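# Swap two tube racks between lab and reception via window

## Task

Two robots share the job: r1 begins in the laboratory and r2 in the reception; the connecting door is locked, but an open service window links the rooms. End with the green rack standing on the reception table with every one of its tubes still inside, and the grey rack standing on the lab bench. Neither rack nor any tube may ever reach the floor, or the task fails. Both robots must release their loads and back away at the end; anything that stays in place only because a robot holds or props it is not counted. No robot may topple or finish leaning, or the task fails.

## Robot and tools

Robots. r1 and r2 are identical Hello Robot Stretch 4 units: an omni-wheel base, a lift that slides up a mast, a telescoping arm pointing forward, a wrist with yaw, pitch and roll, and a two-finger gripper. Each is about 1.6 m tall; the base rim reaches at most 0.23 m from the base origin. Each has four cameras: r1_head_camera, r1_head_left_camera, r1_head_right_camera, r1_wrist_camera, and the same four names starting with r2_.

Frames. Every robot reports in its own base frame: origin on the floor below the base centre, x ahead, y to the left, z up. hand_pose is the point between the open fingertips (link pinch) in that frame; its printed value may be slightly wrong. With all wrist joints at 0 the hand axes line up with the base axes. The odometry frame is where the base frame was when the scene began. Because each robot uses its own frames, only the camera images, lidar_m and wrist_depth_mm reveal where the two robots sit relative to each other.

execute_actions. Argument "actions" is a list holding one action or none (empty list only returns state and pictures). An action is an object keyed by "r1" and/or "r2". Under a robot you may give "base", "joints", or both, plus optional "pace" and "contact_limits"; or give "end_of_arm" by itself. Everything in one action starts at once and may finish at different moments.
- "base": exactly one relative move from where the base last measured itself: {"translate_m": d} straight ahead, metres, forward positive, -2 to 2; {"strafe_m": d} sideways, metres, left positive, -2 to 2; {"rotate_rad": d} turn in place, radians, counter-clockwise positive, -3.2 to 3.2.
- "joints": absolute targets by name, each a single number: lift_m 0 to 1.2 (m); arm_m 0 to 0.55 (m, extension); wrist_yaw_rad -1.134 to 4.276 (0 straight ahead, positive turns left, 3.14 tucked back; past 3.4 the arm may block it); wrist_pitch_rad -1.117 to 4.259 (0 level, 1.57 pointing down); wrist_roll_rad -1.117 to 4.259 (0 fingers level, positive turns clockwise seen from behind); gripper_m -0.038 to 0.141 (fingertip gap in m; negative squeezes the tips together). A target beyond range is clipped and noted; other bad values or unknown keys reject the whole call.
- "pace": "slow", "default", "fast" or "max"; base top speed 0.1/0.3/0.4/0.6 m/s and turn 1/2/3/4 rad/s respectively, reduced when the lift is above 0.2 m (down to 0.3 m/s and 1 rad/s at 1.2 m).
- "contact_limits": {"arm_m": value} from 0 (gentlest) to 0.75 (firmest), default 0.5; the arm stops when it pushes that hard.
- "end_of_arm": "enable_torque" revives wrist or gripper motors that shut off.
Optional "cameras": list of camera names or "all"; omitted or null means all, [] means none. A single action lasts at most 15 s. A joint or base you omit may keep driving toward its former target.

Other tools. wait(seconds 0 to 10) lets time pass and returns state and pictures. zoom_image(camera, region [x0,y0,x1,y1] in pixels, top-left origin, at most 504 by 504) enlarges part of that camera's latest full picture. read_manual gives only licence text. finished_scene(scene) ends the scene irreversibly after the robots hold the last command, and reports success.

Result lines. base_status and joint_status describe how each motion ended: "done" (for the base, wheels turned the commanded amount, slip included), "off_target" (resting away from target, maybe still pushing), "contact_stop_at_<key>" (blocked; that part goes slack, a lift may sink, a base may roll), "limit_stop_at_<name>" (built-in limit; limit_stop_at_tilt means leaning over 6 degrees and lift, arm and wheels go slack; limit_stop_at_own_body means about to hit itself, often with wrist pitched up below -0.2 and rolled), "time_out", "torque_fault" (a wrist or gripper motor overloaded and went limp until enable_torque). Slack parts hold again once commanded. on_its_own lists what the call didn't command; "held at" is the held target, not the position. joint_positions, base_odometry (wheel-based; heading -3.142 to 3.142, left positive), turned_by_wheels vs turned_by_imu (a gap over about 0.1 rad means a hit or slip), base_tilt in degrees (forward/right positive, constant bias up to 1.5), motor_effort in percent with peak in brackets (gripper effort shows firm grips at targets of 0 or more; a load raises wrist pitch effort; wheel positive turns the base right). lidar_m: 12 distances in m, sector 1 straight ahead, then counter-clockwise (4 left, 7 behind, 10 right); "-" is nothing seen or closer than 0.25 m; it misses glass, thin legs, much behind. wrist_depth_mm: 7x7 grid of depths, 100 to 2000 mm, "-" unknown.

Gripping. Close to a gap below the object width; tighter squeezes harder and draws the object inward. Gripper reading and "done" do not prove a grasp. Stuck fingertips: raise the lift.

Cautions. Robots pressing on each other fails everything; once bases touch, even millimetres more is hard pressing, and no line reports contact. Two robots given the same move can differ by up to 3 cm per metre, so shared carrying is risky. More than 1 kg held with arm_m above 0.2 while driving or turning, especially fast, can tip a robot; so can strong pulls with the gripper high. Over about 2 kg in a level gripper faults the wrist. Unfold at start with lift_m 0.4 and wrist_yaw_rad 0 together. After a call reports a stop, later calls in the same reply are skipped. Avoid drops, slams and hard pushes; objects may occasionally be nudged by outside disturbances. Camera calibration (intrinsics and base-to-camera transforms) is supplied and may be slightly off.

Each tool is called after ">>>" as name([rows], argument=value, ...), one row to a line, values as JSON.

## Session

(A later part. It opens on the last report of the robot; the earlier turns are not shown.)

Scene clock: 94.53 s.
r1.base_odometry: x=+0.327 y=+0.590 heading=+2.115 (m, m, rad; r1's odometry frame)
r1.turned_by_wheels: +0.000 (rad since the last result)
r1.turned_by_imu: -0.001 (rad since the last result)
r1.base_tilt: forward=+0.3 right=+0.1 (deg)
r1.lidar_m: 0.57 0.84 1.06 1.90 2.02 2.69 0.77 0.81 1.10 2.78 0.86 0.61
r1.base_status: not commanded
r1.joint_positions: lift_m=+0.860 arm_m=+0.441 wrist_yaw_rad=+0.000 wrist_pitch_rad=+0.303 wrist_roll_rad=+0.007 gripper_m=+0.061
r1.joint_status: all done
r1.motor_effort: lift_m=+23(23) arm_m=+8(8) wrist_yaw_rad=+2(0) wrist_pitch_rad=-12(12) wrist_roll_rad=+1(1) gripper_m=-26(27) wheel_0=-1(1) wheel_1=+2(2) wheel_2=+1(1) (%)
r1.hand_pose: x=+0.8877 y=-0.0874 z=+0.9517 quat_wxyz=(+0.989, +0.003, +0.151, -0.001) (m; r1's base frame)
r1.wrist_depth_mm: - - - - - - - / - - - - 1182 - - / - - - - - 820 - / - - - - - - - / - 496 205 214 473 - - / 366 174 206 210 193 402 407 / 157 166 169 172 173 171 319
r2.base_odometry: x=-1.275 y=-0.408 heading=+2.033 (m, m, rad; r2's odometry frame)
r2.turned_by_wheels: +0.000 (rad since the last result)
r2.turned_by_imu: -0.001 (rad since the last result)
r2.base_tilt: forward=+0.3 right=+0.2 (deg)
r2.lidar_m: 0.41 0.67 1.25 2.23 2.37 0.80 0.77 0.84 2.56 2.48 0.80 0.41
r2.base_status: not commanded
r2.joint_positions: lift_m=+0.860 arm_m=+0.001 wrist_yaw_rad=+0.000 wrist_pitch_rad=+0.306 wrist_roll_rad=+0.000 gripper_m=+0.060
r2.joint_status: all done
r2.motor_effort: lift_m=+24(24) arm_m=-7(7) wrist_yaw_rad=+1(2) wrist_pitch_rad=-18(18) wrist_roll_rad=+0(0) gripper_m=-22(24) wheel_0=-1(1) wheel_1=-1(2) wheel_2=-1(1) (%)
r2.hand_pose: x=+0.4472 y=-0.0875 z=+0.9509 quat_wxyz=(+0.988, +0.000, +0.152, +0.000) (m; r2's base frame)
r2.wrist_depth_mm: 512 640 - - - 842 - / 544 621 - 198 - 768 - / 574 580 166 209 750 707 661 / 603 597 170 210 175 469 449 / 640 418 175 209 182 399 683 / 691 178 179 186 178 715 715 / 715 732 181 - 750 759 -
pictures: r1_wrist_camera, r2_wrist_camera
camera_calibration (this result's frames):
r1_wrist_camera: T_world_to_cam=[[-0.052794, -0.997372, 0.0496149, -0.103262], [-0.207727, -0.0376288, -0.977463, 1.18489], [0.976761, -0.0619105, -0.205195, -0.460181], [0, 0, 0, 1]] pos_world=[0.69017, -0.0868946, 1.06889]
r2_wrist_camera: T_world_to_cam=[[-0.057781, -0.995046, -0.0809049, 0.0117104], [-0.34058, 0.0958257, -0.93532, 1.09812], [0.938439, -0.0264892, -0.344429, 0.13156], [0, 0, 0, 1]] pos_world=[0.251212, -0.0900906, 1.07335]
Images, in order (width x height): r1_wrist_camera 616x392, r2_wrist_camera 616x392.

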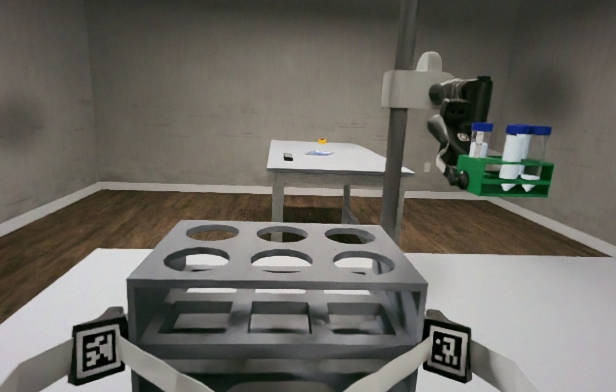

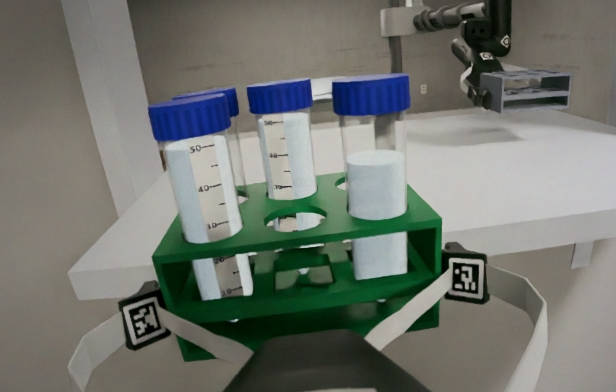

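>>> execute_actions([
  {"r1":{"joints":{"arm_m":0}},"r2":{"base":{"rotate_rad":-3.0},"pace":"slow"}},
], cameras=["r2_head_camera"])

>>> execute_actions([
  {"r1":{"base":{"rotate_rad":-2.62},"pace":"slow"},"r2":{"base":{"translate_m":0.1},"joints":{"arm_m":0.5,"lift_m":0.78},"pace":"slow"}},
], cameras=["r1_head_camera","r2_head_camera"])

Scene clock: 109.03 s.
r1.base_odometry: x=+0.327 y=+0.590 heading=+2.115 (m, m, rad; r1's odometry frame)
r1.turned_by_wheels: +0.000 (rad since the last result)
r1.turned_by_imu: -0.002 (rad since the last result)
r1.base_tilt: forward=+0.2 right=+0.0 (deg)
r1.lidar_m: 0.43 0.82 1.09 1.90 2.00 2.69 0.77 0.79 1.11 2.77 0.85 0.63
r1.base_status: not commanded
r1.joint_positions: lift_m=+0.860 arm_m=+0.002 wrist_yaw_rad=+0.000 wrist_pitch_rad=+0.304 wrist_roll_rad=+0.007 gripper_m=+0.061
r1.joint_status: all done
r1.motor_effort: lift_m=+24(24) arm_m=-9(8) wrist_yaw_rad=+0(0) wrist_pitch_rad=-13(13) wrist_roll_rad=+0(0) gripper_m=-25(27) wheel_0=+0(1) wheel_1=+2(2) wheel_2=+1(1) (%)
r1.hand_pose: x=+0.4485 y=-0.0874 z=+0.9516 quat_wxyz=(+0.988, +0.003, +0.151, -0.001) (m; r1's base frame)
r1.wrist_depth_mm: 517 574 - - - - - / 535 580 - - - - - / 559 580 - - - - - / 569 580 831 878 931 976 - / 597 500 206 214 484 580 591 / 609 174 206 211 193 418 421 / 157 166 169 172 174 171 707
r2.base_odometry: x=-1.275 y=-0.408 heading=-0.967 (m, m, rad; r2's odometry frame)
r2.turned_by_wheels: -3.000 (rad since the last result)
r2.turned_by_imu: -3.033 (rad since the last result)
r2.base_tilt: forward=+0.3 right=+0.2 (deg)
r2.lidar_m: 0.40 0.89 2.51 1.79 0.74 0.59 0.59 0.93 1.52 2.24 2.54 0.43
r2.base_status: done
r2.joint_positions: lift_m=+0.860 arm_m=+0.001 wrist_yaw_rad=+0.000 wrist_pitch_rad=+0.306 wrist_roll_rad=+0.000 gripper_m=+0.060
r2.joint_status: not commanded
r2.motor_effort: lift_m=+24(24) arm_m=-7(7) wrist_yaw_rad=+2(0) wrist_pitch_rad=-16(19) wrist_roll_rad=+0(0) gripper_m=-19(20) wheel_0=+0(6) wheel_1=+0(4) wheel_2=+0(4) (%)
r2.hand_pose: x=+0.4472 y=-0.0875 z=+0.9510 quat_wxyz=(+0.988, +0.000, +0.152, +0.000) (m; r2's base frame)
r2.wrist_depth_mm: - - - - - - - / - - - 1863 - - - / - - 166 207 1138 - - / - - 169 210 175 - - / - 699 175 209 182 585 1808 / 1808 177 180 186 179 654 1430 / 1499 820 181 - 1098 1229 -
pictures: r2_head_camera
Images, in order (width x height): r2_head_camera 420x560.

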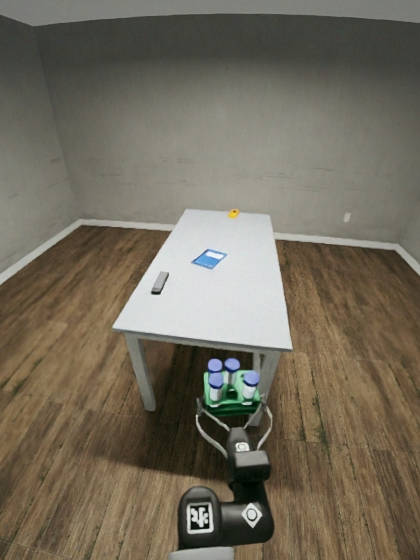

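Scene clock: 115.30 s.
r1.base_odometry: x=+0.327 y=+0.590 heading=-0.504 (m, m, rad; r1's odometry frame)
r1.turned_by_wheels: -2.620 (rad since the last result)
r1.turned_by_imu: -2.638 (rad since the last result)
r1.base_tilt: forward=+0.2 right=-0.1 (deg)
r1.lidar_m: 0.44 1.08 2.77 0.91 0.61 0.57 0.84 1.10 1.88 1.95 2.62 0.78
r1.base_status: done
r1.joint_positions: lift_m=+0.860 arm_m=+0.002 wrist_yaw_rad=+0.000 wrist_pitch_rad=+0.304 wrist_roll_rad=+0.007 gripper_m=+0.061
r1.joint_status: not commanded
r1.motor_effort: lift_m=+23(23) arm_m=-9(8) wrist_yaw_rad=+1(0) wrist_pitch_rad=-11(12) wrist_roll_rad=+1(0) gripper_m=-23(28) wheel_0=+1(5) wheel_1=+2(5) wheel_2=+1(5) (%)
r1.hand_pose: x=+0.4485 y=-0.0874 z=+0.9516 quat_wxyz=(+0.988, +0.003, +0.151, -0.001) (m; r1's base frame)
r1.wrist_depth_mm: - - - - - - - / - - - - - - - / - - - - - - - / - - - 1366 1430 - - / - 866 205 214 741 - - / - 175 206 210 193 - - / 157 166 168 172 173 171 1808
r2.base_odometry: x=-1.218 y=-0.490 heading=-0.967 (m, m, rad; r2's odometry frame)
r2.turned_by_wheels: +0.000 (rad since the last result)
r2.turned_by_imu: -0.003 (rad since the last result)
r2.base_tilt: forward=+0.3 right=+0.2 (deg)
r2.lidar_m: 0.67 0.78 2.49 2.01 0.85 0.69 0.67 1.03 1.72 2.25 2.54 0.69
r2.base_status: done
r2.joint_positions: lift_m=+0.780 arm_m=+0.499 wrist_yaw_rad=+0.000 wrist_pitch_rad=+0.306 wrist_roll_rad=+0.000 gripper_m=+0.060
r2.joint_status: all done
r2.motor_effort: lift_m=+16(22) arm_m=+7(7) wrist_yaw_rad=+2(2) wrist_pitch_rad=-17(17) wrist_roll_rad=+0(2) gripper_m=-23(23) wheel_0=-1(3) wheel_1=-1(3) wheel_2=-1(5) (%)
r2.hand_pose: x=+0.9448 y=-0.0874 z=+0.8715 quat_wxyz=(+0.988, +0.000, +0.152, +0.000) (m; r2's base frame)
r2.wrist_depth_mm: - - - - - - - / - - - 198 - - - / - - 166 208 842 809 - / - - 169 209 175 539 512 / - 452 175 209 182 394 384 / 357 177 180 186 178 294 306 / 312 293 181 - 282 270 -
pictures: r1_head_camera, r2_head_camera
Images, in order (width x height): r1_head_camera 420x560, r2_head_camera 420x560.

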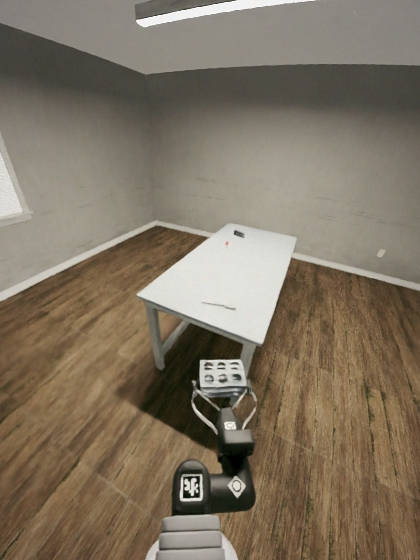

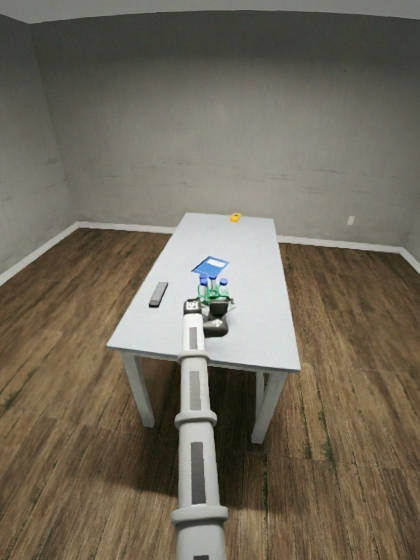

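>>> execute_actions([
  {"r1":{"base":{"translate_m":0.35},"joints":{"arm_m":0.54,"lift_m":0.78}},"r2":{"joints":{"lift_m":0.695},"pace":"slow"}},
], cameras=["r1_head_camera"])

>>> execute_actions([
  {"r1":{"joints":{"lift_m":0.692},"pace":"slow"},"r2":{"joints":{"gripper_m":0.141}}},
], cameras=["r1_head_camera","r1_wrist_camera"])

Scene clock: 120.60 s.
r1.base_odometry: x=+0.633 y=+0.421 heading=-0.504 (m, m, rad; r1's odometry frame)
r1.turned_by_wheels: +0.000 (rad since the last result)
r1.turned_by_imu: -0.002 (rad since the last result)
r1.base_tilt: forward=+0.2 right=+0.2 (deg)
r1.lidar_m: 0.48 0.64 2.60 1.67 0.92 0.90 0.95 1.53 2.06 2.12 2.86 0.46
r1.base_status: done
r1.joint_positions: lift_m=+0.780 arm_m=+0.539 wrist_yaw_rad=+0.000 wrist_pitch_rad=+0.303 wrist_roll_rad=+0.007 gripper_m=+0.061
r1.joint_status: all done
r1.motor_effort: lift_m=+16(22) arm_m=+8(7) wrist_yaw_rad=+0(2) wrist_pitch_rad=-9(13) wrist_roll_rad=+0(1) gripper_m=-26(25) wheel_0=+1(4) wheel_1=-1(5) wheel_2=+2(8) (%)
r1.hand_pose: x=+0.9848 y=-0.0874 z=+0.8723 quat_wxyz=(+0.989, +0.003, +0.151, +0.000) (m; r1's base frame)
r1.wrist_depth_mm: - - - - - - 1983 / - - - - - - 1983 / - - - - - - - / - - - - 960 1098 - / - - 204 214 549 654 676 / 1808 175 204 210 193 462 469 / 158 166 168 172 173 171 364
r2.base_odometry: x=-1.218 y=-0.490 heading=-0.967 (m, m, rad; r2's odometry frame)
r2.turned_by_wheels: +0.000 (rad since the last result)
r2.turned_by_imu: -0.002 (rad since the last result)
r2.base_tilt: forward=+0.4 right=+0.2 (deg)
r2.lidar_m: 0.68 0.77 2.49 2.02 0.82 0.70 0.70 1.04 1.71 2.24 2.57 0.68
r2.base_status: not commanded
r2.joint_positions: lift_m=+0.695 arm_m=+0.499 wrist_yaw_rad=+0.000 wrist_pitch_rad=+0.306 wrist_roll_rad=+0.000 gripper_m=+0.060
r2.joint_status: all done
r2.motor_effort: lift_m=+16(16) arm_m=+7(7) wrist_yaw_rad=+1(1) wrist_pitch_rad=-15(18) wrist_roll_rad=+0(1) gripper_m=-22(22) wheel_0=-1(0) wheel_1=-1(1) wheel_2=-1(0) (%)
r2.hand_pose: x=+0.9448 y=-0.0874 z=+0.7865 quat_wxyz=(+0.988, +0.000, +0.152, +0.000) (m; r2's base frame)
r2.wrist_depth_mm: - - - - - - - / - - - 199 891 - - / - - 167 209 521 500 473 / 433 430 169 210 175 336 324 / 319 294 175 209 182 244 240 / 239 177 180 186 178 185 - / 195 182 178 - 175 168 -
pictures: r1_head_camera
Images, in order (width x height): r1_head_camera 420x560.

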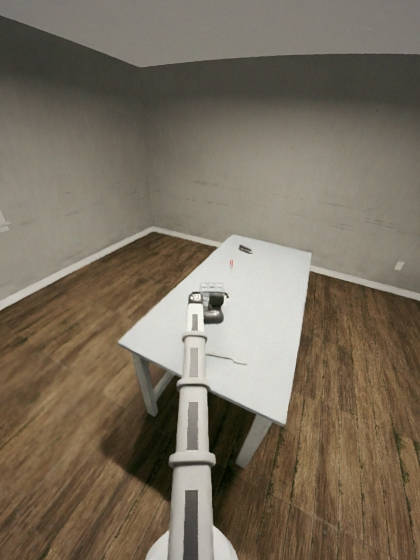

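Scene clock: 122.43 s.
r1.base_odometry: x=+0.633 y=+0.421 heading=-0.504 (m, m, rad; r1's odometry frame)
r1.turned_by_wheels: +0.000 (rad since the last result)
r1.turned_by_imu: +0.000 (rad since the last result)
r1.base_tilt: forward=+0.3 right=-0.1 (deg)
r1.lidar_m: 0.46 0.65 2.60 1.69 0.96 0.91 0.93 1.51 2.07 2.11 2.85 0.46
r1.base_status: not commanded
r1.joint_positions: lift_m=+0.692 arm_m=+0.539 wrist_yaw_rad=+0.000 wrist_pitch_rad=+0.303 wrist_roll_rad=+0.007 gripper_m=+0.061
r1.joint_status: all done
r1.motor_effort: lift_m=+15(15) arm_m=+8(8) wrist_yaw_rad=+0(1) wrist_pitch_rad=-12(11) wrist_roll_rad=+1(1) gripper_m=-26(24) wheel_0=+1(1) wheel_1=-1(1) wheel_2=+2(2) (%)
r1.hand_pose: x=+0.9848 y=-0.0874 z=+0.7843 quat_wxyz=(+0.989, +0.003, +0.151, +0.000) (m; r1's base frame)
r1.wrist_depth_mm: - - - - - - - / - - - - - - 1921 / - - - - - - - / - - 591 603 634 676 699 / 345 347 205 214 336 394 407 / 254 174 205 210 194 279 289 / 157 167 169 172 173 171 223
r2.base_odometry: x=-1.218 y=-0.490 heading=-0.967 (m, m, rad; r2's odometry frame)
r2.turned_by_wheels: +0.000 (rad since the last result)
r2.turned_by_imu: -0.001 (rad since the last result)
r2.base_tilt: forward=+0.3 right=+0.2 (deg)
r2.lidar_m: 0.68 0.77 2.49 2.00 0.85 0.68 0.69 1.05 1.71 2.23 2.55 0.69
r2.base_status: not commanded
r2.joint_positions: lift_m=+0.695 arm_m=+0.499 wrist_yaw_rad=+0.000 wrist_pitch_rad=+0.301 wrist_roll_rad=+0.000 gripper_m=+0.141
r2.joint_status: all done
r2.motor_effort: lift_m=+16(16) arm_m=+7(7) wrist_yaw_rad=+0(1) wrist_pitch_rad=-4(16) wrist_roll_rad=-2(2) gripper_m=+1(21) wheel_0=-1(1) wheel_1=-1(1) wheel_2=-1(1) (%)
r2.hand_pose: x=+0.9452 y=-0.0873 z=+0.7879 quat_wxyz=(+0.989, +0.000, +0.150, +0.000) (m; r2's base frame)
r2.wrist_depth_mm: - - - - - - - / - - - - 1229 - - / - - 183 231 500 521 496 / 500 449 190 227 195 345 332 / 327 314 198 224 202 240 246 / 246 211 195 197 202 194 198 / 204 192 195 - 181 171 -
pictures: r1_head_camera, r1_wrist_camera
camera_calibration (this result's frames):
r1_wrist_camera: T_world_to_cam=[[-0.0525332, -0.997385, 0.0496274, -0.0900326], [-0.207797, -0.0376904, -0.977446, 1.04154], [0.97676, -0.0616608, -0.205274, -0.58924], [0, 0, 0, 1]] pos_world=[0.787245, -0.0868743, 0.901557]
Images, in order (width x height): r1_head_camera 420x560, r1_wrist_camera 616x392.

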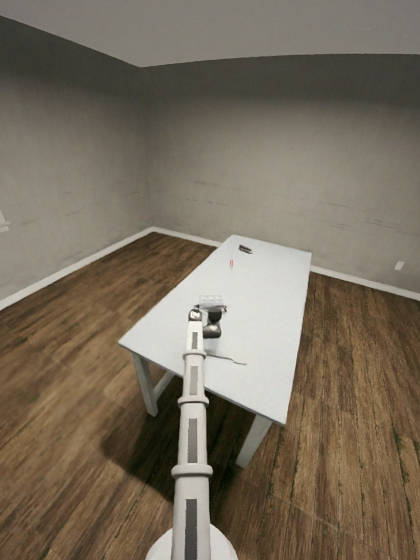

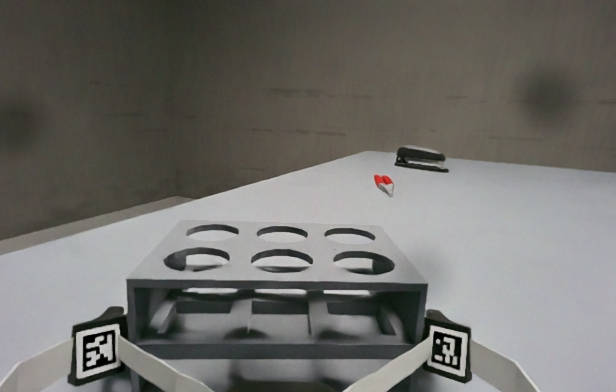

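Open, then retract while rising a little to clear the spatula.

>>> execute_actions([
  {"r1":{"joints":{"gripper_m":0.141}},"r2":{"joints":{"arm_m":0}}},
], cameras=[])

>>> execute_actions([
  {"r1":{"base":{"translate_m":-0.15},"joints":{"arm_m":0,"lift_m":0.73}}},
], cameras=["r1_wrist_camera","r2_wrist_camera"])

Scene clock: 126.23 s.
r1.base_odometry: x=+0.633 y=+0.421 heading=-0.504 (m, m, rad; r1's odometry frame)
r1.turned_by_wheels: +0.000 (rad since the last result)
r1.turned_by_imu: -0.001 (rad since the last result)
r1.base_tilt: forward=+0.3 right=+0.0 (deg)
r1.lidar_m: 0.48 0.66 2.63 1.69 0.96 0.89 0.94 1.50 2.07 2.14 2.86 0.45
r1.base_status: not commanded
r1.joint_positions: lift_m=+0.692 arm_m=+0.539 wrist_yaw_rad=+0.000 wrist_pitch_rad=+0.302 wrist_roll_rad=+0.007 gripper_m=+0.141
r1.joint_status: all done
r1.motor_effort: lift_m=+15(15) arm_m=+8(8) wrist_yaw_rad=+1(1) wrist_pitch_rad=-7(12) wrist_roll_rad=+1(1) gripper_m=-2(24) wheel_0=+1(1) wheel_1=-1(1) wheel_2=+2(2) (%)
r1.hand_pose: x=+0.9849 y=-0.0874 z=+0.7847 quat_wxyz=(+0.989, +0.003, +0.150, +0.000) (m; r1's base frame)
r1.wrist_depth_mm: - - - - - - 1983 / - - - - - - - / - - - - - - - / - - 597 615 647 683 741 / 347 353 221 228 353 399 413 / 257 193 227 230 216 283 293 / 204 190 189 191 198 211 224
r2.base_odometry: x=-1.218 y=-0.490 heading=-0.967 (m, m, rad; r2's odometry frame)
r2.turned_by_wheels: +0.000 (rad since the last result)
r2.turned_by_imu: -0.002 (rad since the last result)
r2.base_tilt: forward=+0.3 right=+0.2 (deg)
r2.lidar_m: 0.68 0.78 2.49 2.01 0.84 0.70 0.69 1.03 1.70 2.24 2.55 0.67
r2.base_status: not commanded
r2.joint_positions: lift_m=+0.695 arm_m=+0.001 wrist_yaw_rad=+0.000 wrist_pitch_rad=+0.302 wrist_roll_rad=+0.000 gripper_m=+0.141
r2.joint_status: all done
r2.motor_effort: lift_m=+16(16) arm_m=-7(7) wrist_yaw_rad=+2(0) wrist_pitch_rad=-6(7) wrist_roll_rad=+1(1) gripper_m=-2(1) wheel_0=+0(0) wheel_1=-1(1) wheel_2=+0(1) (%)
r2.hand_pose: x=+0.4476 y=-0.0874 z=+0.7876 quat_wxyz=(+0.989, +0.000, +0.151, +0.000) (m; r2's base frame)
r2.wrist_depth_mm: - - - - - - - / - - - 1182 1336 - - / - 820 699 640 574 530 - / 559 539 508 496 480 469 - / 1863 1808 1808 1863 1756 488 1576 / 1499 209 1366 1397 1281 535 1255 / 1281 946 1229 - 1138 723 1078
pictures: none
No camera images: the call's "cameras" was empty. Leave "cameras" out to get every camera's image.

Scene clock: 128.87 s.
r1.base_odometry: x=+0.502 y=+0.493 heading=-0.505 (m, m, rad; r1's odometry frame)
r1.turned_by_wheels: +0.000 (rad since the last result)
r1.turned_by_imu: -0.001 (rad since the last result)
r1.base_tilt: forward=+0.3 right=-0.1 (deg)
r1.lidar_m: 0.59 0.86 2.66 1.47 0.82 0.74 0.81 1.36 2.00 2.07 2.76 0.59
r1.base_status: done
r1.joint_positions: lift_m=+0.730 arm_m=+0.002 wrist_yaw_rad=+0.000 wrist_pitch_rad=+0.302 wrist_roll_rad=+0.007 gripper_m=+0.141
r1.joint_status: all done
r1.motor_effort: lift_m=+22(23) arm_m=-9(11) wrist_yaw_rad=+1(0) wrist_pitch_rad=-8(12) wrist_roll_rad=+1(0) gripper_m=+1(2) wheel_0=-1(3) wheel_1=+0(5) wheel_2=-2(8) (%)
r1.hand_pose: x=+0.4487 y=-0.0874 z=+0.8220 quat_wxyz=(+0.989, +0.003, +0.151, -0.001) (m; r1's base frame)
r1.wrist_depth_mm: - - - - - - - / - - - - - - - / - - - - - - - / - 723 759 788 842 904 - / - 574 508 484 504 517 - / 1708 683 1661 466 399 366 1983 / 1366 732 1060 1366 1336 392 1464
r2.base_odometry: x=-1.218 y=-0.490 heading=-0.967 (m, m, rad; r2's odometry frame)
r2.turned_by_wheels: +0.000 (rad since the last result)
r2.turned_by_imu: -0.001 (rad since the last result)
r2.base_tilt: forward=+0.3 right=+0.3 (deg)
r2.lidar_m: 0.67 0.77 2.49 2.00 0.84 0.70 0.69 1.06 1.74 2.25 2.53 0.68
r2.base_status: not commanded
r2.joint_positions: lift_m=+0.695 arm_m=+0.001 wrist_yaw_rad=+0.000 wrist_pitch_rad=+0.302 wrist_roll_rad=+0.000 gripper_m=+0.141
r2.joint_status: not commanded
r2.motor_effort: lift_m=+16(16) arm_m=-7(7) wrist_yaw_rad=+1(2) wrist_pitch_rad=-5(7) wrist_roll_rad=+0(1) gripper_m=-1(2) wheel_0=+0(0) wheel_1=+0(1) wheel_2=+0(0) (%)
r2.hand_pose: x=+0.4476 y=-0.0874 z=+0.7876 quat_wxyz=(+0.989, +0.000, +0.151, +0.000) (m; r2's base frame)
r2.wrist_depth_mm: - - - - - - - / - - - 1205 1336 - - / - 809 699 640 569 525 - / 559 544 508 496 484 469 - / 1921 1756 1808 1756 1708 488 1537 / 1537 209 1366 1430 1281 539 1229 / 1308 946 1229 - 1138 723 1078
pictures: r1_wrist_camera, r2_wrist_camera
camera_calibration (this result's frames):
r1_wrist_camera: T_world_to_cam=[[-0.052884, -0.99737, 0.0495635, -0.119937], [-0.206628, -0.0376296, -0.977696, 0.966679], [0.976989, -0.0619456, -0.204095, -0.0589467], [0, 0, 0, 1]] pos_world=[0.250991, -0.086897, 0.939032]
r2_wrist_camera: T_world_to_cam=[[-0.0574144, -0.99505, -0.0811054, -0.00147458], [-0.336972, 0.0957869, -0.936629, 0.944919], [0.939762, -0.0264458, -0.340804, 0.071562], [0, 0, 0, 1]] pos_world=[0.251075, -0.0900856, 0.909308]
Images, in order (width x height): r1_wrist_camera 616x392, r2_wrist_camera 616x392.

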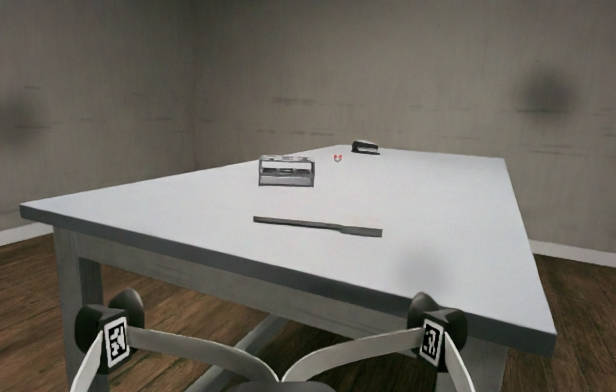

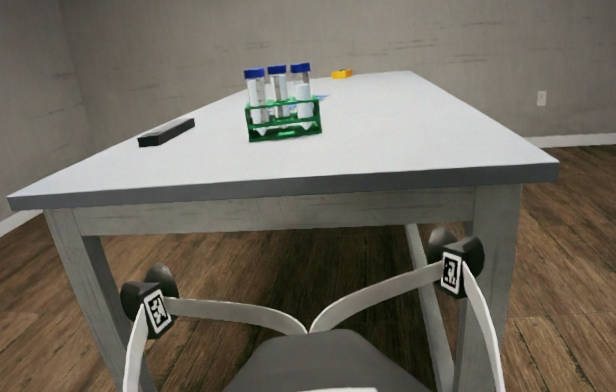

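>>> finished_scene(scene=2)

The scene is finished: the task was done.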